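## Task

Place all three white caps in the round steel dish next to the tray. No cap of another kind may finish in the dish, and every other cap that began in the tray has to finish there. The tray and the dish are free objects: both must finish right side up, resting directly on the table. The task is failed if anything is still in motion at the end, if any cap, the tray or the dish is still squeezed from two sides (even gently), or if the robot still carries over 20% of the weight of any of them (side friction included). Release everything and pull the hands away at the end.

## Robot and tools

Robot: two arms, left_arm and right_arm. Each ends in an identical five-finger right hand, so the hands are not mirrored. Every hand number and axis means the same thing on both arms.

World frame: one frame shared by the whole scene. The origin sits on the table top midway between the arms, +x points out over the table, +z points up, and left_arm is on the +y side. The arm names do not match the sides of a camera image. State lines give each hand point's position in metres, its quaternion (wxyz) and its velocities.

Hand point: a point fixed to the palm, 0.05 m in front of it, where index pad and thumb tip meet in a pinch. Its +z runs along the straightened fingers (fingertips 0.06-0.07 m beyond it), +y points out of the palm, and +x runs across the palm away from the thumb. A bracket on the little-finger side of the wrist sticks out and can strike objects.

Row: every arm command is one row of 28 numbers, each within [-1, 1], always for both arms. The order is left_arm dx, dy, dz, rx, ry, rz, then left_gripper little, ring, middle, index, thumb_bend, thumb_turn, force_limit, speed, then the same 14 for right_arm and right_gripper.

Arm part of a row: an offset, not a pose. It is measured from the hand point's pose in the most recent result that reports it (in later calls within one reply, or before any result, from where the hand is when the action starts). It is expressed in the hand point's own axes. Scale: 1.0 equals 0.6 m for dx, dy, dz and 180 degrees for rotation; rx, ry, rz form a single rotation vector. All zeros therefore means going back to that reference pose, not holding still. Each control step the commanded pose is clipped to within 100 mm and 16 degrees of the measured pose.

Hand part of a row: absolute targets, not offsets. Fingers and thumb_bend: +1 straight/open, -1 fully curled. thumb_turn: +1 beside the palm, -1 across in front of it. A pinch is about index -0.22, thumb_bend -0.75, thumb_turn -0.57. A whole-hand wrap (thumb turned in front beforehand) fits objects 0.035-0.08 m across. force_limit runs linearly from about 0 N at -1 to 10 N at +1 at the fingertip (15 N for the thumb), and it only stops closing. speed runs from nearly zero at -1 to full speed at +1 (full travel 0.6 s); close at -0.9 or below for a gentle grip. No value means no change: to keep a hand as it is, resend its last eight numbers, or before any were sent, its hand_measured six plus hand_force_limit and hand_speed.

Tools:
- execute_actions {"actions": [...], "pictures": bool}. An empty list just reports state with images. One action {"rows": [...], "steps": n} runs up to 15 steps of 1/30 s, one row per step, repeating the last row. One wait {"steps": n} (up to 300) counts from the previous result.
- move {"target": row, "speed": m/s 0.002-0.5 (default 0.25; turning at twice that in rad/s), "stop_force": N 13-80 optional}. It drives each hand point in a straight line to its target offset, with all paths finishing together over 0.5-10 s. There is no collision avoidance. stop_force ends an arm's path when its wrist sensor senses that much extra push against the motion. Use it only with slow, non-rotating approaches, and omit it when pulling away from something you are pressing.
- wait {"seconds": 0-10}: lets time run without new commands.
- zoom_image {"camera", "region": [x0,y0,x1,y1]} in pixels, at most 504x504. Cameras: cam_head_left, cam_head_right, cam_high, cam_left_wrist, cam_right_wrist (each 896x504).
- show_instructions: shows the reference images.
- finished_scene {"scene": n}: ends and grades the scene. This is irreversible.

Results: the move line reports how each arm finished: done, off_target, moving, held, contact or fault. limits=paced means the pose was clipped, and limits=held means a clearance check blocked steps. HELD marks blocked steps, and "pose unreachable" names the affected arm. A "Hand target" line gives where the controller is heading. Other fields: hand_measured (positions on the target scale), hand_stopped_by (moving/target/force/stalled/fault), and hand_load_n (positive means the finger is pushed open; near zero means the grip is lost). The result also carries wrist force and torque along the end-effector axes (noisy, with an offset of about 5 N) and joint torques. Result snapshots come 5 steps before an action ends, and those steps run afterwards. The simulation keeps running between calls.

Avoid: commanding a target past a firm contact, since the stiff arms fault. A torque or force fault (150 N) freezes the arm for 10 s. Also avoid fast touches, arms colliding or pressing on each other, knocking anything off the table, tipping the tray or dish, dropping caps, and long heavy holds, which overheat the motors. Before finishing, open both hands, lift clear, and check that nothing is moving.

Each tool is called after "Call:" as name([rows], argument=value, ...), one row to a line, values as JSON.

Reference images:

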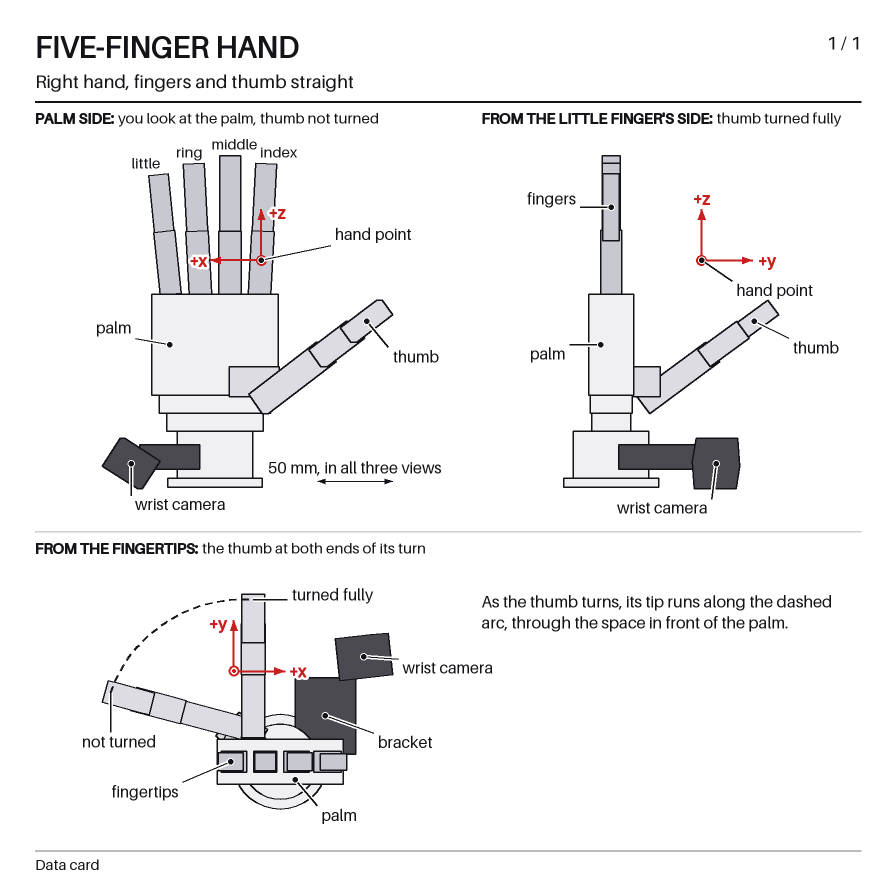

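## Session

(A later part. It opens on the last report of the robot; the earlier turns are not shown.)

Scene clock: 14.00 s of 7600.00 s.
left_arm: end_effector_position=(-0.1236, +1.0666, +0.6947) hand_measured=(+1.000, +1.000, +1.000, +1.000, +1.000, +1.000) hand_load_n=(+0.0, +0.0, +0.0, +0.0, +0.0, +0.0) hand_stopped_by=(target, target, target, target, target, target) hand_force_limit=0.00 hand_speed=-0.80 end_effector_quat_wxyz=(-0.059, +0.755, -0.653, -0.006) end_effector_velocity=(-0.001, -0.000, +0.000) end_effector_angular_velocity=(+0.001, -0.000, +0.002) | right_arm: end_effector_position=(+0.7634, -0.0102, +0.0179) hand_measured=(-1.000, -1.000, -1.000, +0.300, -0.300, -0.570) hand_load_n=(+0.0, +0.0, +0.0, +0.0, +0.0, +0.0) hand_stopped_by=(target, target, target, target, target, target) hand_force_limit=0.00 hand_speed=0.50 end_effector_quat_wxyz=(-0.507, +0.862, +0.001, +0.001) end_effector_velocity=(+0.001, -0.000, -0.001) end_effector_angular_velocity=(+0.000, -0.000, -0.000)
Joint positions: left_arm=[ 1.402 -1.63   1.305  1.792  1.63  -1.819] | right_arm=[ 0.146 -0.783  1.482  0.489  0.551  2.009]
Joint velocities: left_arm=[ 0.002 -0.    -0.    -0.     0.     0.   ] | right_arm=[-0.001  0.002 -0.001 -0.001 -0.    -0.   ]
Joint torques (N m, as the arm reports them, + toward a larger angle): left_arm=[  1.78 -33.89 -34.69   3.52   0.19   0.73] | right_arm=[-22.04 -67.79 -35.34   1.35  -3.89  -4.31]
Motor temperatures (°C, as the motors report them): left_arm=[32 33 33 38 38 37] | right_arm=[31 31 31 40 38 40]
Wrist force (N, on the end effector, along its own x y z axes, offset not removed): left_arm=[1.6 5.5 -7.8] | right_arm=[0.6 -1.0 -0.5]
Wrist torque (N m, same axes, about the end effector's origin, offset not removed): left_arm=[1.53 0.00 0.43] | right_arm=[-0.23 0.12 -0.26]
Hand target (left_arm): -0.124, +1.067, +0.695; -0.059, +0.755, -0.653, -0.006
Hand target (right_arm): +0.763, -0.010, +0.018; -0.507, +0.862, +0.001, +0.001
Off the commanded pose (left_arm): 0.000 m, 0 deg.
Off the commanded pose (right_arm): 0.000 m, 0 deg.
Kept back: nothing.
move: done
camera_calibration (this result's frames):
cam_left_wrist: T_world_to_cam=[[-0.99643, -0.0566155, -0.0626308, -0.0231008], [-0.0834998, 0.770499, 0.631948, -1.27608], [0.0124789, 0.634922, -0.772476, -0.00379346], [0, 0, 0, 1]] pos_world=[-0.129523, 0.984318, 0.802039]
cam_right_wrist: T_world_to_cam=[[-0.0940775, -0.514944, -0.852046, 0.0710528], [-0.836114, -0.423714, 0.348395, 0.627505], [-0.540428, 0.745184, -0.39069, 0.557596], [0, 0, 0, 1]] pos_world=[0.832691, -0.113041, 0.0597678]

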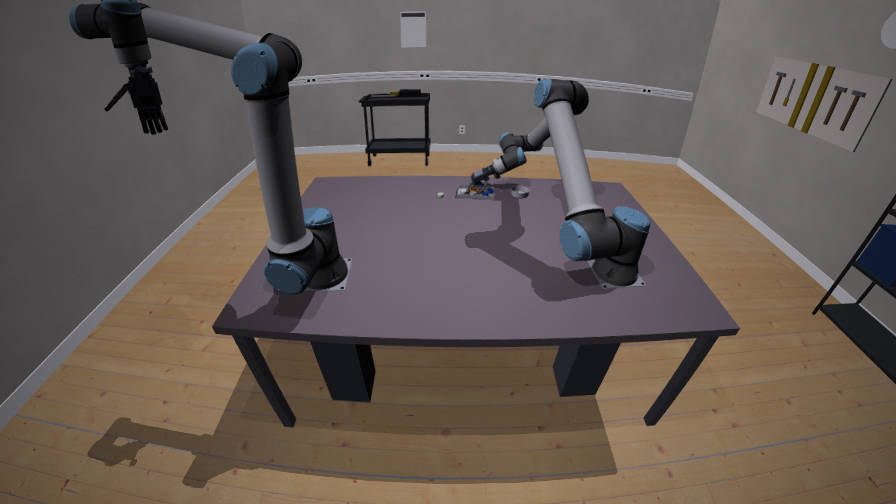

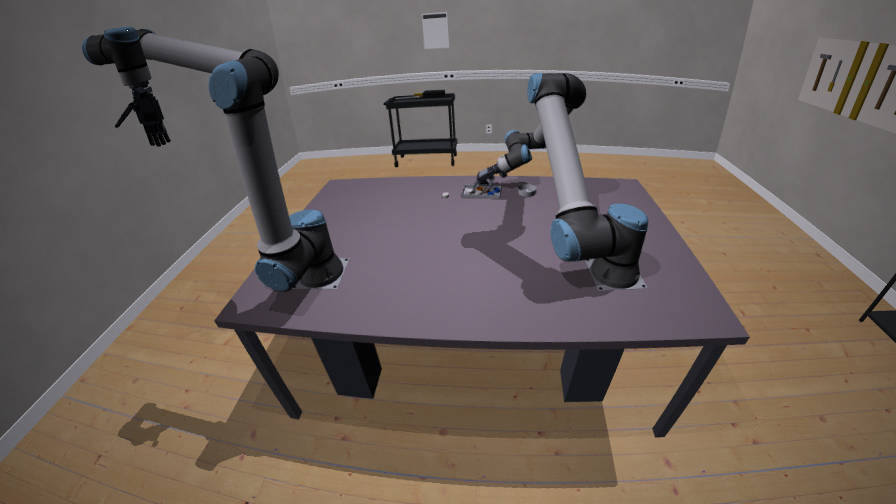

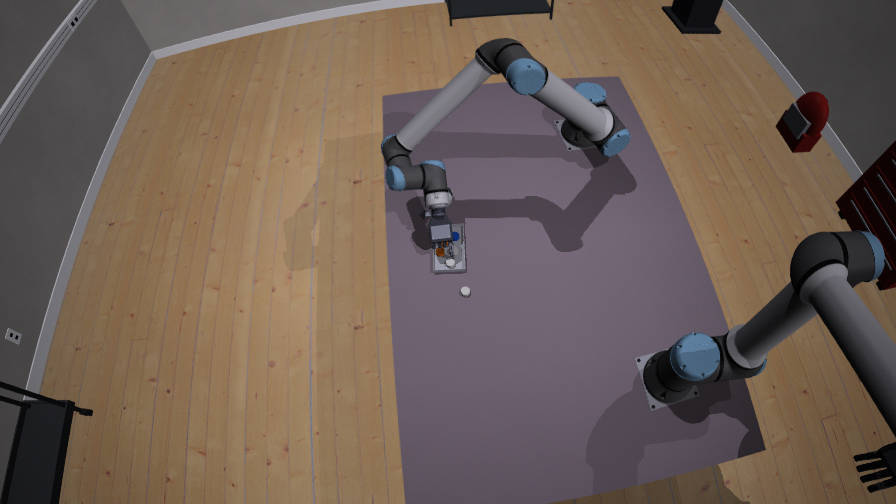

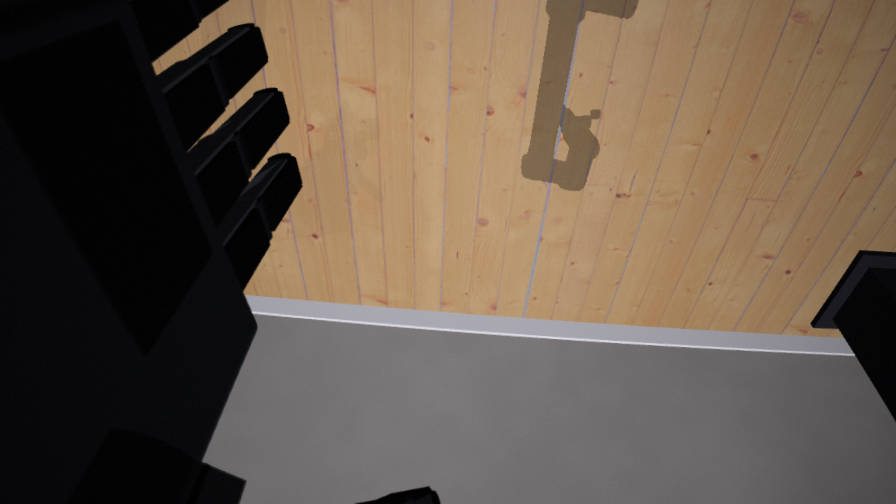

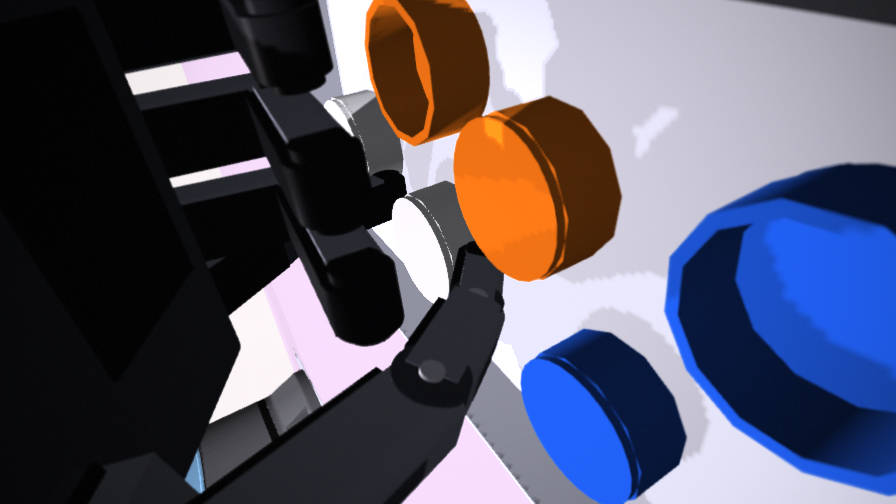

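Call:
move(target=[0,0,0,0,0,0,1,1,1,1,1,1,0,-0.8, 0,0.0117,0.0065,0,0,0,-1,-1,-1,0.3,-0.3,-0.57,0,0.5], speed=0.02, stop_force=13)

Call:
move(target=[0,0,0,0,0,0,1,1,1,1,1,1,0,-0.8, 0,0,0,0,0,0,-1,-1,-1,-0.3,-0.3,-0.57,0,-0.6])

Call:
zoom_image(camera="cam_head_left", region=[440, 150, 530, 210])

Scene clock: 14.90 s of 7600.00 s.
left_arm: end_effector_position=(-0.1236, +1.0666, +0.6947) hand_measured=(+1.000, +1.000, +1.000, +1.000, +1.000, +1.000) hand_load_n=(+0.0, +0.0, +0.0, +0.0, +0.0, +0.0) hand_stopped_by=(target, target, target, target, target, target) hand_force_limit=0.00 hand_speed=-0.80 end_effector_quat_wxyz=(-0.059, +0.755, -0.653, -0.006) end_effector_velocity=(-0.000, -0.000, +0.000) end_effector_angular_velocity=(+0.001, -0.000, -0.000) | right_arm: end_effector_position=(+0.7634, -0.0102, +0.0129) hand_measured=(-1.000, -1.000, -1.000, +0.300, -0.300, -0.570) hand_load_n=(+0.0, +0.0, +0.0, +0.5, +0.0, +0.0) hand_stopped_by=(target, target, target, target, target, target) hand_force_limit=0.00 hand_speed=0.50 end_effector_quat_wxyz=(-0.507, +0.862, +0.001, +0.001) end_effector_velocity=(-0.001, -0.000, +0.002) end_effector_angular_velocity=(-0.003, +0.001, -0.001)
Joint positions: left_arm=[ 1.402 -1.63   1.305  1.792  1.63  -1.819] | right_arm=[ 0.145 -0.778  1.483  0.483  0.551  2.009]
Joint velocities: left_arm=[-0.    -0.001  0.    -0.    -0.    -0.   ] | right_arm=[ 0.001 -0.003  0.     0.004  0.003  0.001]
Joint torques (N m, as the arm reports them, + toward a larger angle): left_arm=[  0.82 -33.31 -34.56   3.17   0.17   0.58] | right_arm=[-15.81 -82.02 -18.53   3.61   7.11  -4.2 ]
Motor temperatures (°C, as the motors report them): left_arm=[32 33 33 38 38 37] | right_arm=[31 31 31 40 38 40]
Wrist force (N, on the end effector, along its own x y z axes, offset not removed): left_arm=[-1.8 3.2 -1.1] | right_arm=[-1.0 -22.3 -19.9]
Wrist torque (N m, same axes, about the end effector's origin, offset not removed): left_arm=[0.80 0.02 0.01] | right_arm=[0.85 0.40 -0.32]
Hand target (left_arm): -0.124, +1.067, +0.695; -0.059, +0.755, -0.653, -0.006
Hand target (right_arm): +0.763, -0.010, +0.013; -0.507, +0.862, +0.001, +0.001
Off the commanded pose (left_arm): 0.000 m, 0 deg.
Off the commanded pose (right_arm): 0.003 m, 0 deg.
Kept back: nothing.
move: contact (right_arm)
camera_calibration (this result's frames):
cam_left_wrist: T_world_to_cam=[[-0.99643, -0.0566155, -0.0626308, -0.0231008], [-0.0834998, 0.770499, 0.631948, -1.27608], [0.0124789, 0.634922, -0.772476, -0.00379341], [0, 0, 0, 1]] pos_world=[-0.129523, 0.984318, 0.802039]
cam_right_wrist: T_world_to_cam=[[-0.0940012, -0.514569, -0.852281, 0.0667765], [-0.836073, -0.423968, 0.348186, 0.629273], [-0.540506, 0.745299, -0.390363, 0.555712], [0, 0, 0, 1]] pos_world=[0.83276, -0.113019, 0.0547379]

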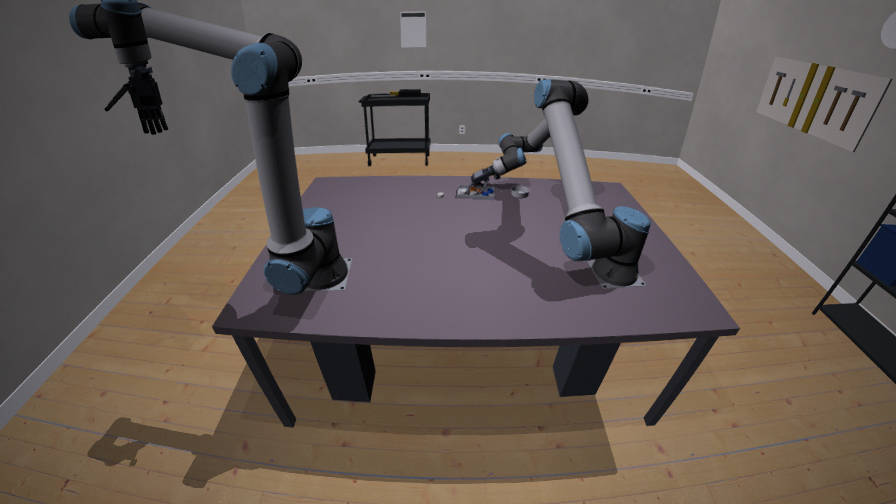

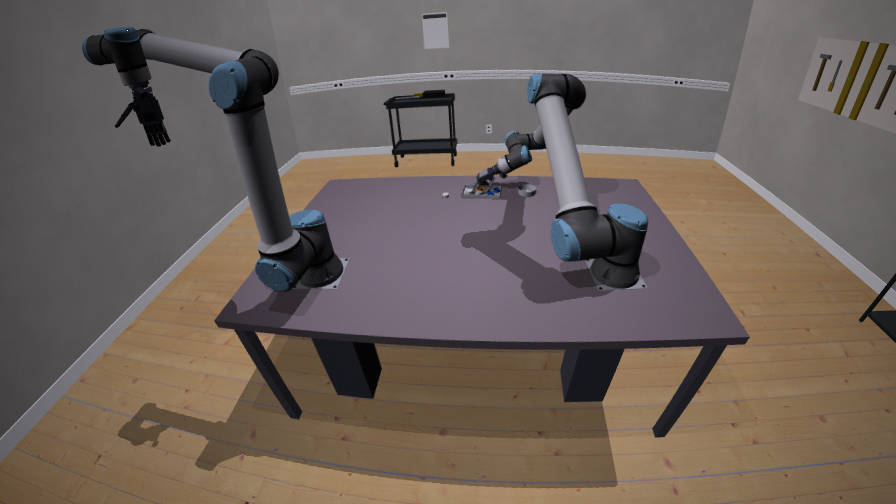

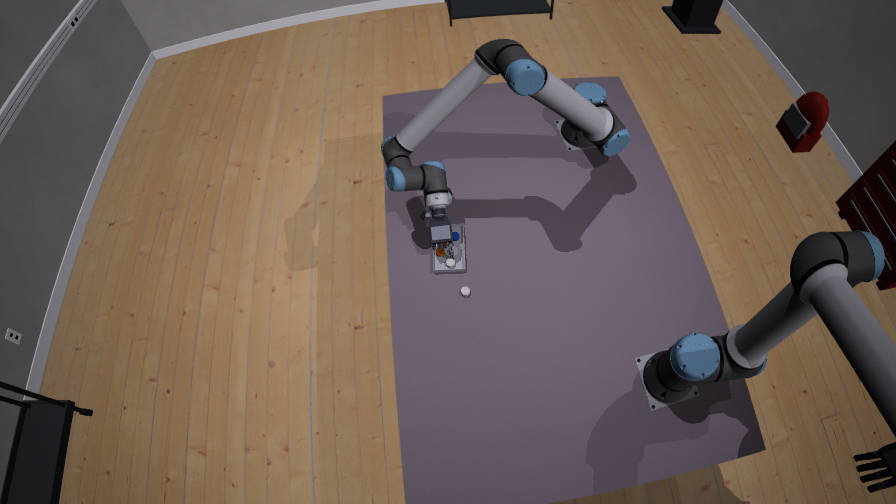

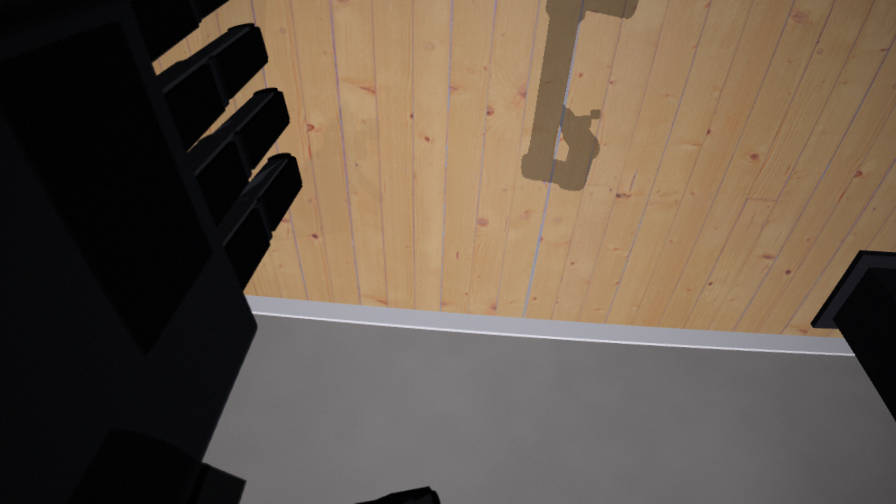

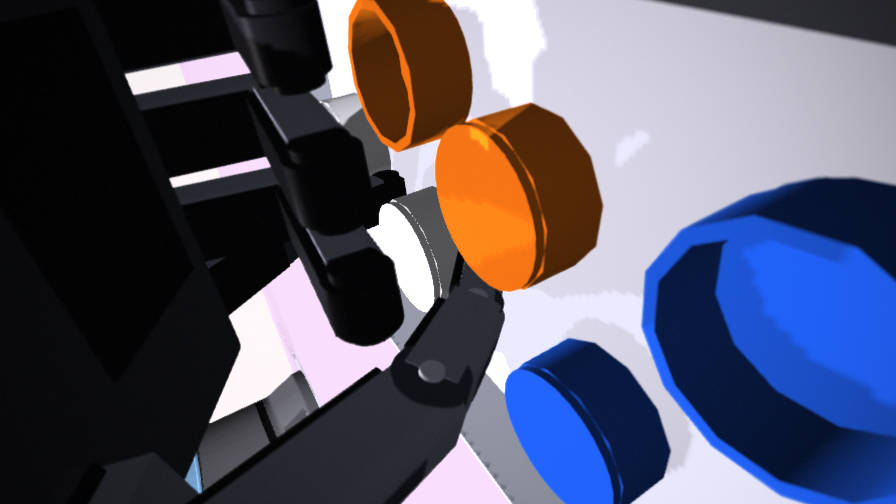

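Scene clock: 15.40 s of 7600.00 s.
left_arm: end_effector_position=(-0.1236, +1.0666, +0.6947) hand_measured=(+1.000, +1.000, +1.000, +1.000, +1.000, +1.000) hand_load_n=(+0.0, +0.0, +0.0, +0.0, +0.0, +0.0) hand_stopped_by=(target, target, target, target, target, target) hand_force_limit=0.00 hand_speed=-0.80 end_effector_quat_wxyz=(-0.059, +0.755, -0.653, -0.006) end_effector_velocity=(+0.001, +0.000, -0.000) end_effector_angular_velocity=(-0.001, +0.000, -0.003) | right_arm: end_effector_position=(+0.7634, -0.0102, +0.0130) hand_measured=(-1.000, -1.000, -1.000, +0.284, -0.300, -0.570) hand_load_n=(+0.0, +0.0, +0.0, +9.5, +0.0, +0.0) hand_stopped_by=(target, target, target, force, target, target) hand_force_limit=0.00 hand_speed=-0.60 end_effector_quat_wxyz=(-0.507, +0.862, +0.001, +0.001) end_effector_velocity=(+0.000, -0.000, -0.000) end_effector_angular_velocity=(+0.000, -0.001, +0.000)
Joint positions: left_arm=[ 1.402 -1.63   1.305  1.792  1.63  -1.819] | right_arm=[ 0.145 -0.778  1.483  0.483  0.551  2.009]
Joint velocities: left_arm=[-0.002 -0.     0.001 -0.    -0.     0.001] | right_arm=[-0.     0.     0.    -0.001 -0.    -0.001]
Joint torques (N m, as the arm reports them, + toward a larger angle): left_arm=[  0.82 -31.96 -34.65   3.39  -0.01   0.46] | right_arm=[-15.7  -48.09 -16.79  -0.75   3.18  -3.81]
Motor temperatures (°C, as the motors report them): left_arm=[32 33 33 38 38 37] | right_arm=[31 31 31 40 38 40]
Wrist force (N, on the end effector, along its own x y z axes, offset not removed): left_arm=[4.4 -3.7 -2.8] | right_arm=[-0.7 -24.4 -13.3]
Wrist torque (N m, same axes, about the end effector's origin, offset not removed): left_arm=[-0.19 -0.44 0.30] | right_arm=[1.09 0.48 -0.26]
Hand target (left_arm): -0.124, +1.067, +0.695; -0.059, +0.755, -0.653, -0.006
Hand target (right_arm): +0.763, -0.010, +0.013; -0.507, +0.862, +0.001, +0.001
Off the commanded pose (left_arm): 0.000 m, 0 deg.
Off the commanded pose (right_arm): 0.000 m, 0 deg.
Kept back: nothing.
move: done
camera_calibration (this result's frames):
cam_left_wrist: T_world_to_cam=[[-0.99643, -0.0566157, -0.0626309, -0.0231007], [-0.0834999, 0.770499, 0.631948, -1.27608], [0.0124788, 0.634922, -0.772476, -0.0037936], [0, 0, 0, 1]] pos_world=[-0.129523, 0.984318, 0.802039]
cam_right_wrist: T_world_to_cam=[[-0.0940186, -0.514638, -0.852237, 0.0668121], [-0.836087, -0.423911, 0.348222, 0.629267], [-0.540481, 0.745284, -0.390426, 0.555721], [0, 0, 0, 1]] pos_world=[0.83276, -0.113033, 0.0547833]

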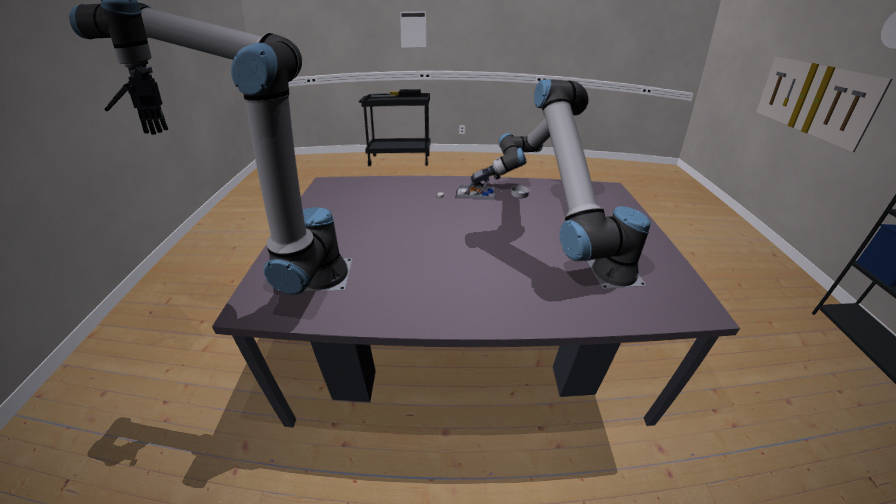

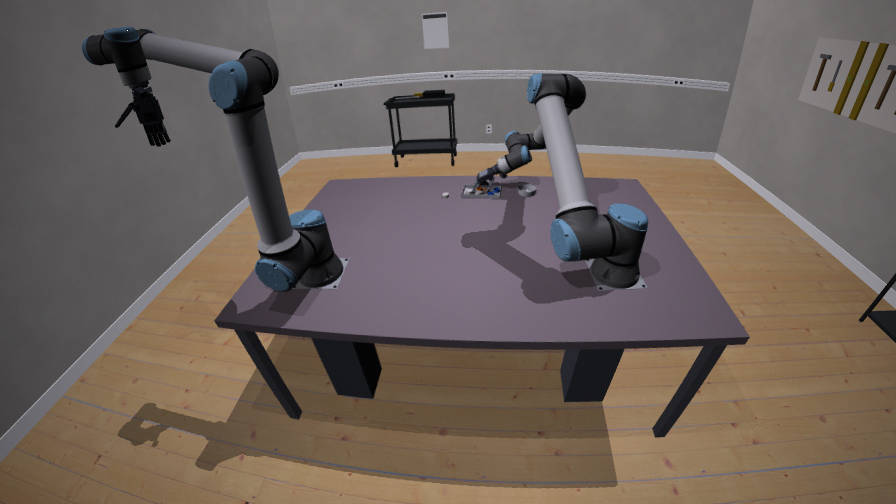

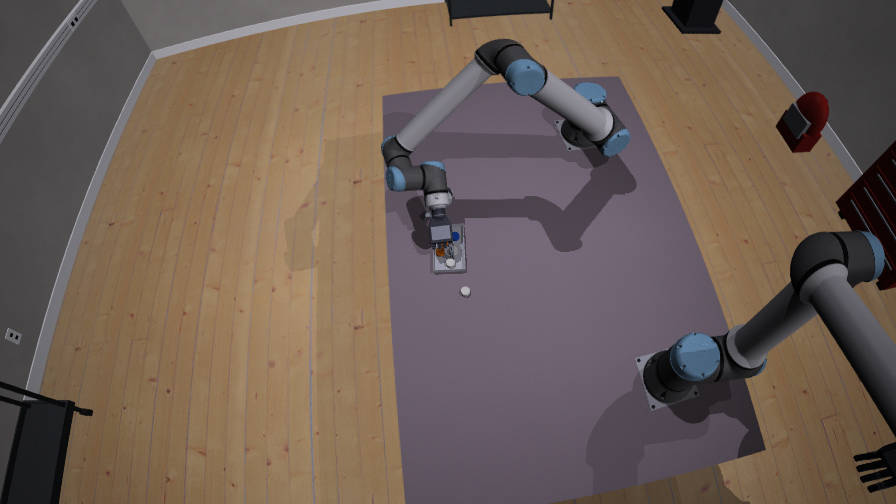

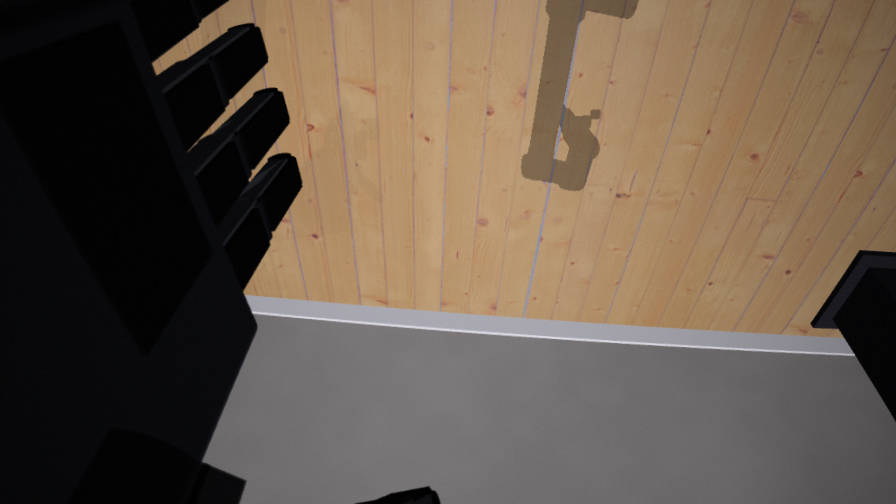

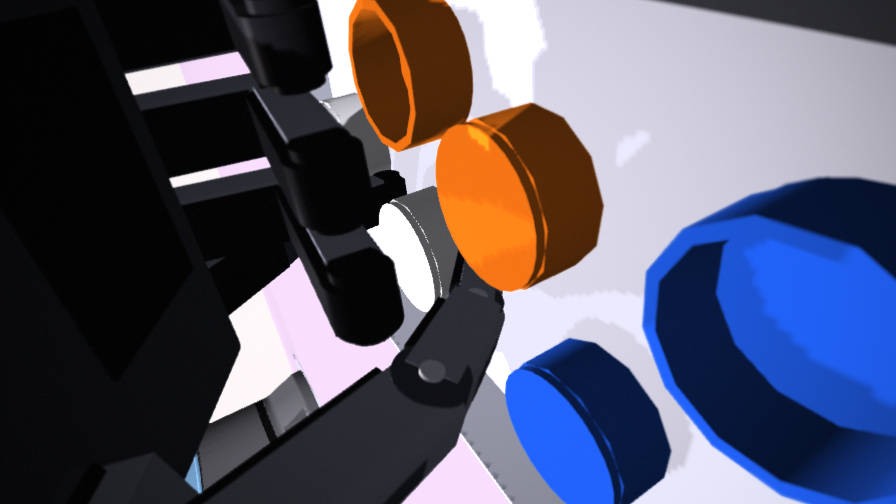

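Region (440, 150, 530, 210) of cam_head_left's 896x504 image, scaled by 5.600, with more detail than that image has.

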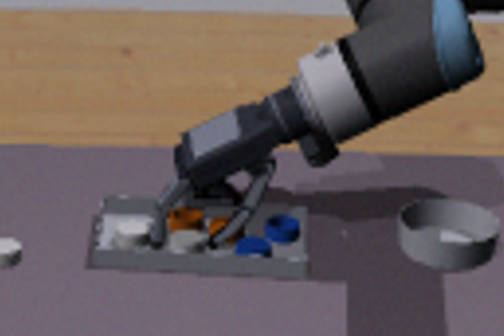

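Call:
move(target=[0,0,0,0,0,0,1,1,1,1,1,1,0,-0.8, 0,-0.006,-0.0032,0,0,0,-1,-1,-1,0.284,-0.3,-0.57,0,-0.6], speed=0.02)

Call:
move(target=[0,0,0,0,0,0,1,1,1,1,1,1,0,-0.8, 0,0,0,0,0,0,-1,-1,-1,-0.35,-0.3,-0.57,0,-0.6])

Scene clock: 16.33 s of 7600.00 s.
left_arm: end_effector_position=(-0.1236, +1.0666, +0.6947) hand_measured=(+1.000, +1.000, +1.000, +1.000, +1.000, +1.000) hand_load_n=(+0.0, +0.0, +0.0, +0.0, +0.0, +0.0) hand_stopped_by=(target, target, target, target, target, target) hand_force_limit=0.00 hand_speed=-0.80 end_effector_quat_wxyz=(-0.059, +0.755, -0.653, -0.006) end_effector_velocity=(+0.000, -0.000, -0.000) end_effector_angular_velocity=(-0.000, -0.000, -0.000) | right_arm: end_effector_position=(+0.7635, -0.0102, +0.0169) hand_measured=(-1.000, -1.000, -1.000, +0.284, -0.300, -0.570) hand_load_n=(+0.0, +0.0, +0.0, +0.0, +0.0, +0.0) hand_stopped_by=(target, target, target, force, target, target) hand_force_limit=0.00 hand_speed=-0.60 end_effector_quat_wxyz=(-0.507, +0.862, +0.001, +0.001) end_effector_velocity=(+0.000, -0.000, +0.001) end_effector_angular_velocity=(+0.000, -0.000, -0.000)
Joint positions: left_arm=[ 1.402 -1.63   1.305  1.792  1.63  -1.819] | right_arm=[ 0.145 -0.782  1.482  0.488  0.551  2.009]
Joint velocities: left_arm=[-0.001 -0.     0.001 -0.     0.    -0.   ] | right_arm=[-0.    -0.001 -0.     0.001 -0.     0.   ]
Joint torques (N m, as the arm reports them, + toward a larger angle): left_arm=[ -0.61 -31.62 -34.89   3.46  -0.04   0.24] | right_arm=[  1.17 -96.77 -35.49   6.4    0.38   4.39]
Motor temperatures (°C, as the motors report them): left_arm=[32 33 33 38 38 37] | right_arm=[31 31 31 40 38 40]
Wrist force (N, on the end effector, along its own x y z axes, offset not removed): left_arm=[-4.3 -0.6 -0.2] | right_arm=[-1.6 -0.9 -1.5]
Wrist torque (N m, same axes, about the end effector's origin, offset not removed): left_arm=[0.17 0.69 -0.28] | right_arm=[-0.09 0.51 -0.41]
Hand target (left_arm): -0.124, +1.067, +0.695; -0.059, +0.755, -0.653, -0.006
Hand target (right_arm): +0.763, -0.010, +0.017; -0.507, +0.862, +0.001, +0.001
Off the commanded pose (left_arm): 0.000 m, 0 deg.
Off the commanded pose (right_arm): 0.000 m, 0 deg.
Kept back: nothing.
move: done
camera_calibration (this result's frames):
cam_left_wrist: T_world_to_cam=[[-0.99643, -0.0566156, -0.0626309, -0.0231006], [-0.0834999, 0.770499, 0.631948, -1.27608], [0.0124789, 0.634922, -0.772476, -0.0037934], [0, 0, 0, 1]] pos_world=[-0.129523, 0.984318, 0.802039]
cam_right_wrist: T_world_to_cam=[[-0.0939239, -0.514686, -0.852219, 0.0701157], [-0.836148, -0.423859, 0.348137, 0.627972], [-0.540402, 0.74528, -0.390543, 0.55724], [0, 0, 0, 1]] pos_world=[0.832796, -0.11304, 0.0587599]

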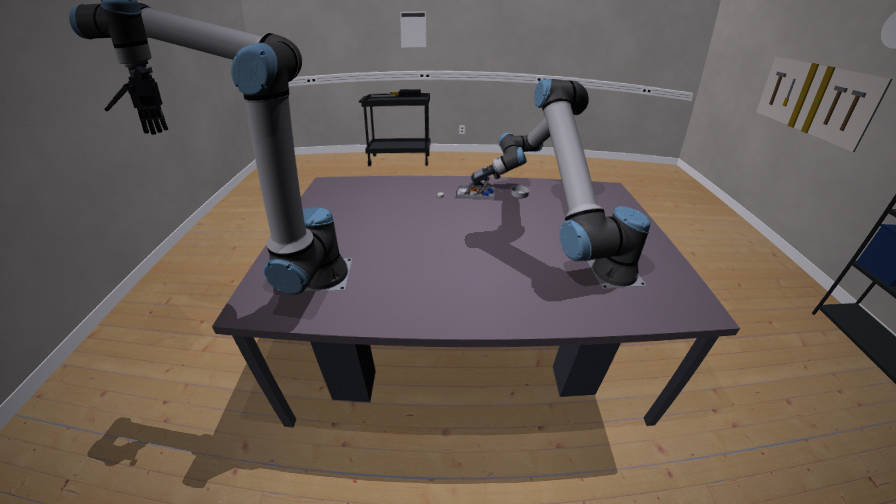

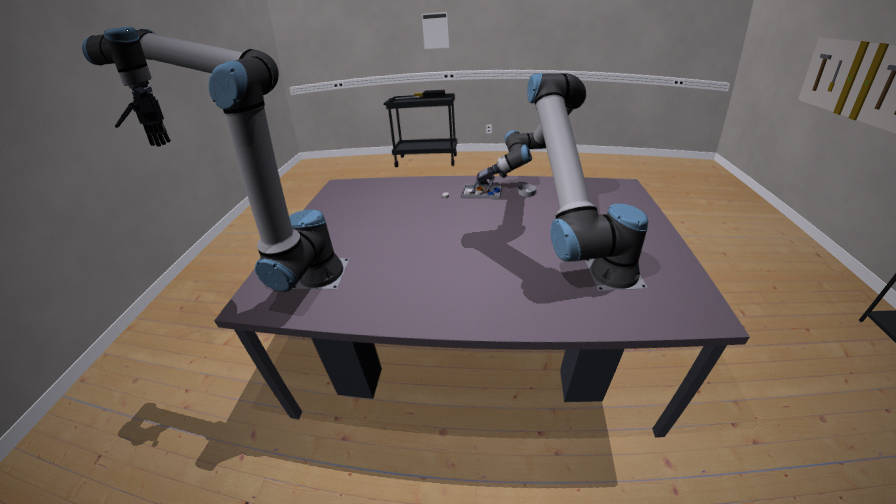

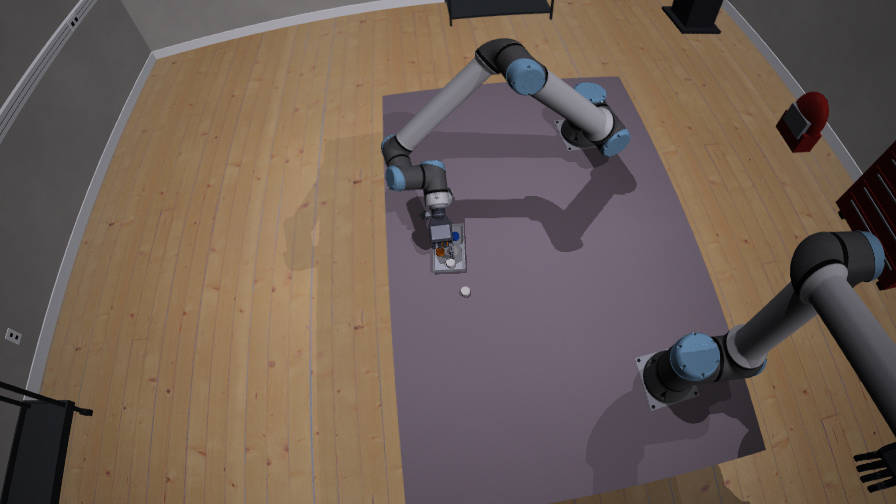

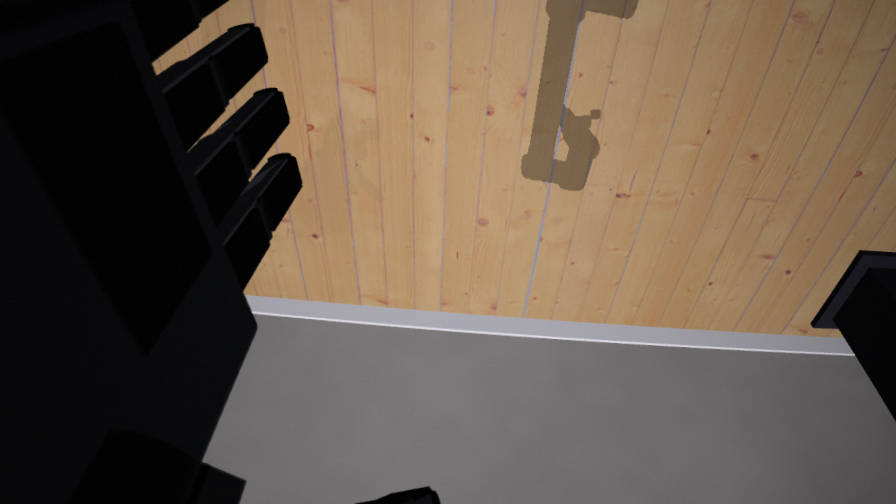

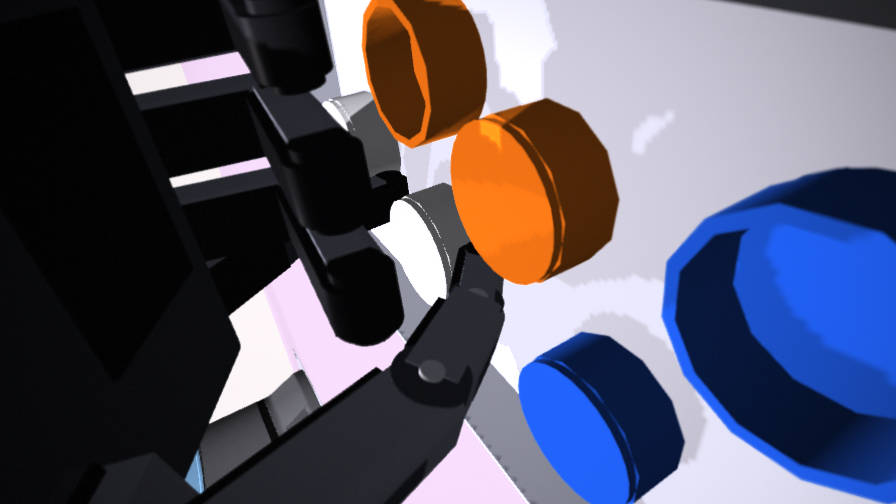

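Scene clock: 16.83 s of 7600.00 s.
left_arm: end_effector_position=(-0.1236, +1.0666, +0.6947) hand_measured=(+1.000, +1.000, +1.000, +1.000, +1.000, +1.000) hand_load_n=(+0.0, +0.0, +0.0, +0.0, +0.0, +0.0) hand_stopped_by=(target, target, target, target, target, target) hand_force_limit=0.00 hand_speed=-0.80 end_effector_quat_wxyz=(-0.059, +0.755, -0.653, -0.006) end_effector_velocity=(-0.000, +0.000, +0.000) end_effector_angular_velocity=(+0.000, -0.000, +0.001) | right_arm: end_effector_position=(+0.7635, -0.0102, +0.0170) hand_measured=(-1.000, -1.000, -1.000, +0.156, -0.298, -0.570) hand_load_n=(+0.0, +0.0, +0.0, +5.5, +3.0, +0.0) hand_stopped_by=(target, target, target, force, target, target) hand_force_limit=0.00 hand_speed=-0.60 end_effector_quat_wxyz=(-0.507, +0.862, +0.001, +0.001) end_effector_velocity=(-0.001, +0.001, +0.000) end_effector_angular_velocity=(+0.000, +0.001, +0.001)
Joint positions: left_arm=[ 1.402 -1.63   1.305  1.792  1.63  -1.819] | right_arm=[ 0.145 -0.782  1.482  0.488  0.551  2.009]
Joint velocities: left_arm=[ 0.     0.    -0.001  0.    -0.    -0.   ] | right_arm=[ 0.001 -0.     0.     0.    -0.     0.   ]
Joint torques (N m, as the arm reports them, + toward a larger angle): left_arm=[  3.08 -34.18 -34.31   3.49   0.33   0.64] | right_arm=[ -4.49 -85.18 -34.07   4.7    0.25   2.92]
Motor temperatures (°C, as the motors report them): left_arm=[32 33 33 38 38 37] | right_arm=[31 31 31 40 38 40]
Wrist force (N, on the end effector, along its own x y z axes, offset not removed): left_arm=[2.1 3.0 -2.7] | right_arm=[-1.7 -3.9 -2.7]
Wrist torque (N m, same axes, about the end effector's origin, offset not removed): left_arm=[1.04 -0.40 0.27] | right_arm=[-0.35 0.42 -0.37]
Hand target (left_arm): -0.124, +1.067, +0.695; -0.059, +0.755, -0.653, -0.006
Hand target (right_arm): +0.763, -0.010, +0.017; -0.507, +0.862, +0.001, +0.001
Off the commanded pose (left_arm): 0.000 m, 0 deg.
Off the commanded pose (right_arm): 0.000 m, 0 deg.
Kept back: nothing.
move: done
camera_calibration (this result's frames):
cam_left_wrist: T_world_to_cam=[[-0.99643, -0.0566157, -0.0626307, -0.0231007], [-0.0834999, 0.770499, 0.631948, -1.27608], [0.0124787, 0.634922, -0.772476, -0.00379354], [0, 0, 0, 1]] pos_world=[-0.129523, 0.984318, 0.802039]
cam_right_wrist: T_world_to_cam=[[-0.0939286, -0.514685, -0.852219, 0.0701464], [-0.836149, -0.423856, 0.348139, 0.627965], [-0.5404, 0.745283, -0.390541, 0.557251], [0, 0, 0, 1]] pos_world=[0.832799, -0.113039, 0.0587905]

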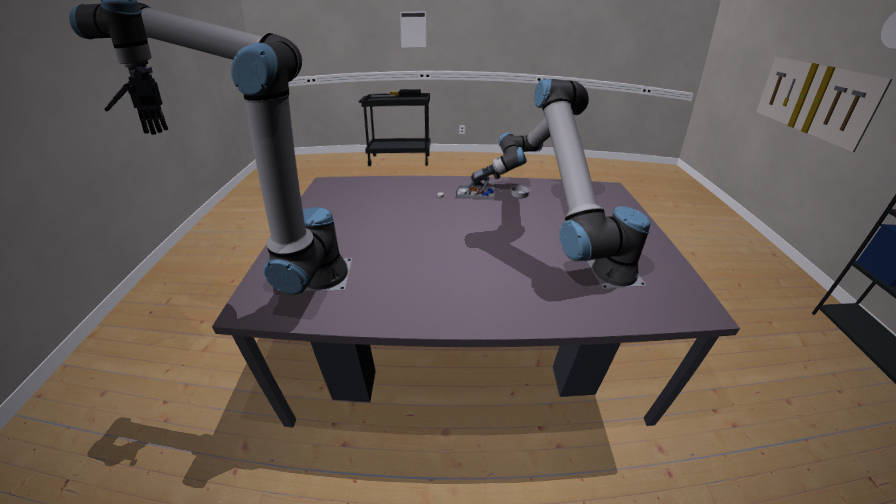

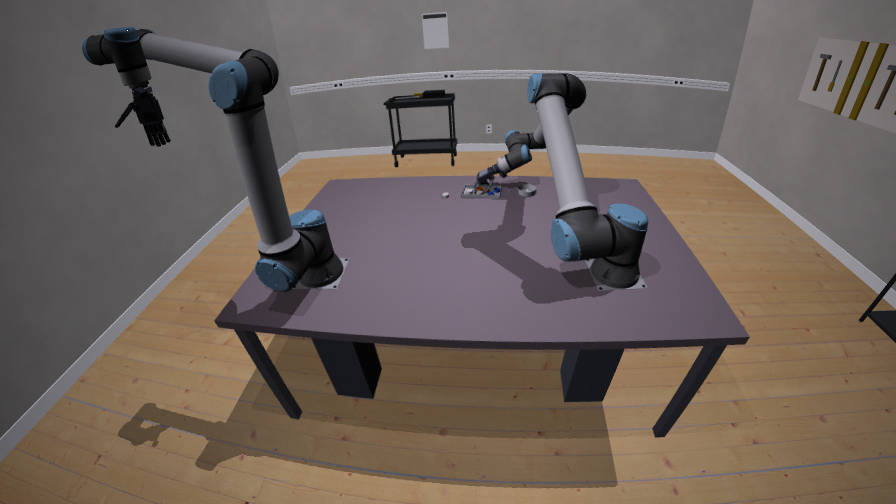

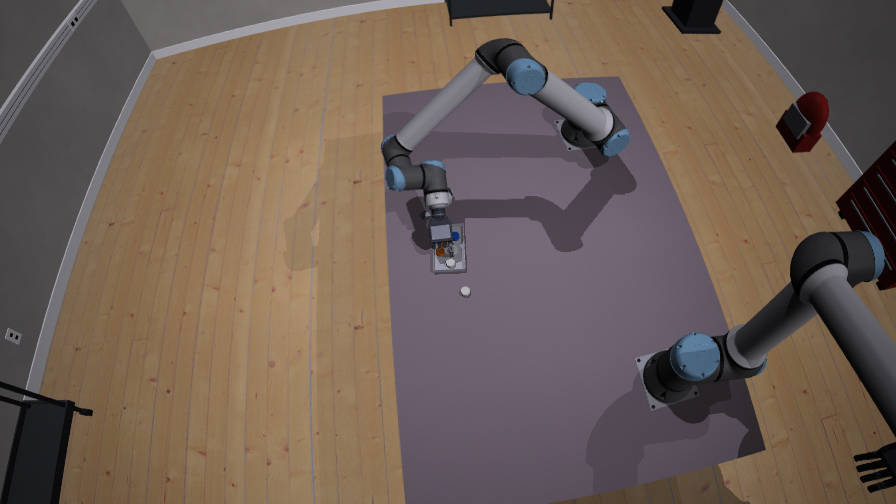

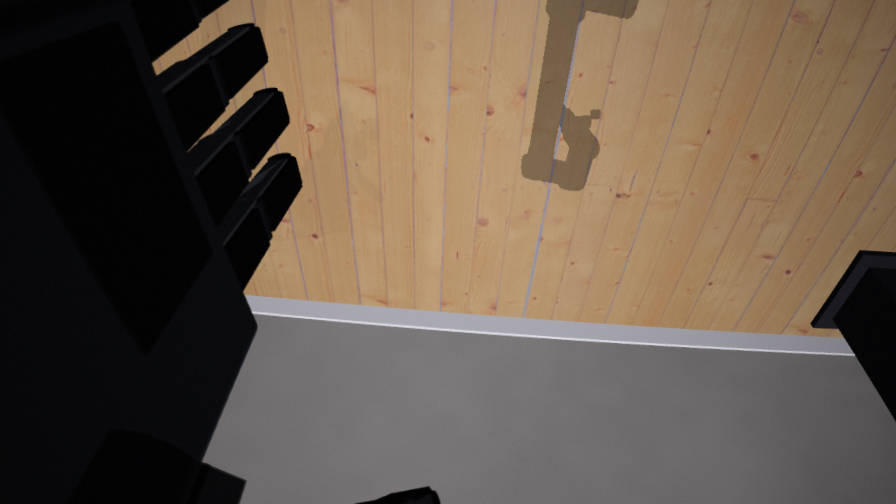

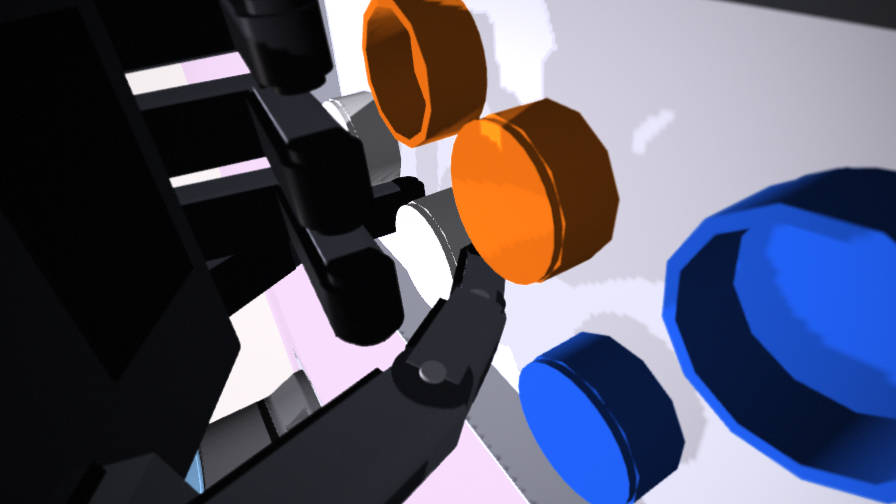

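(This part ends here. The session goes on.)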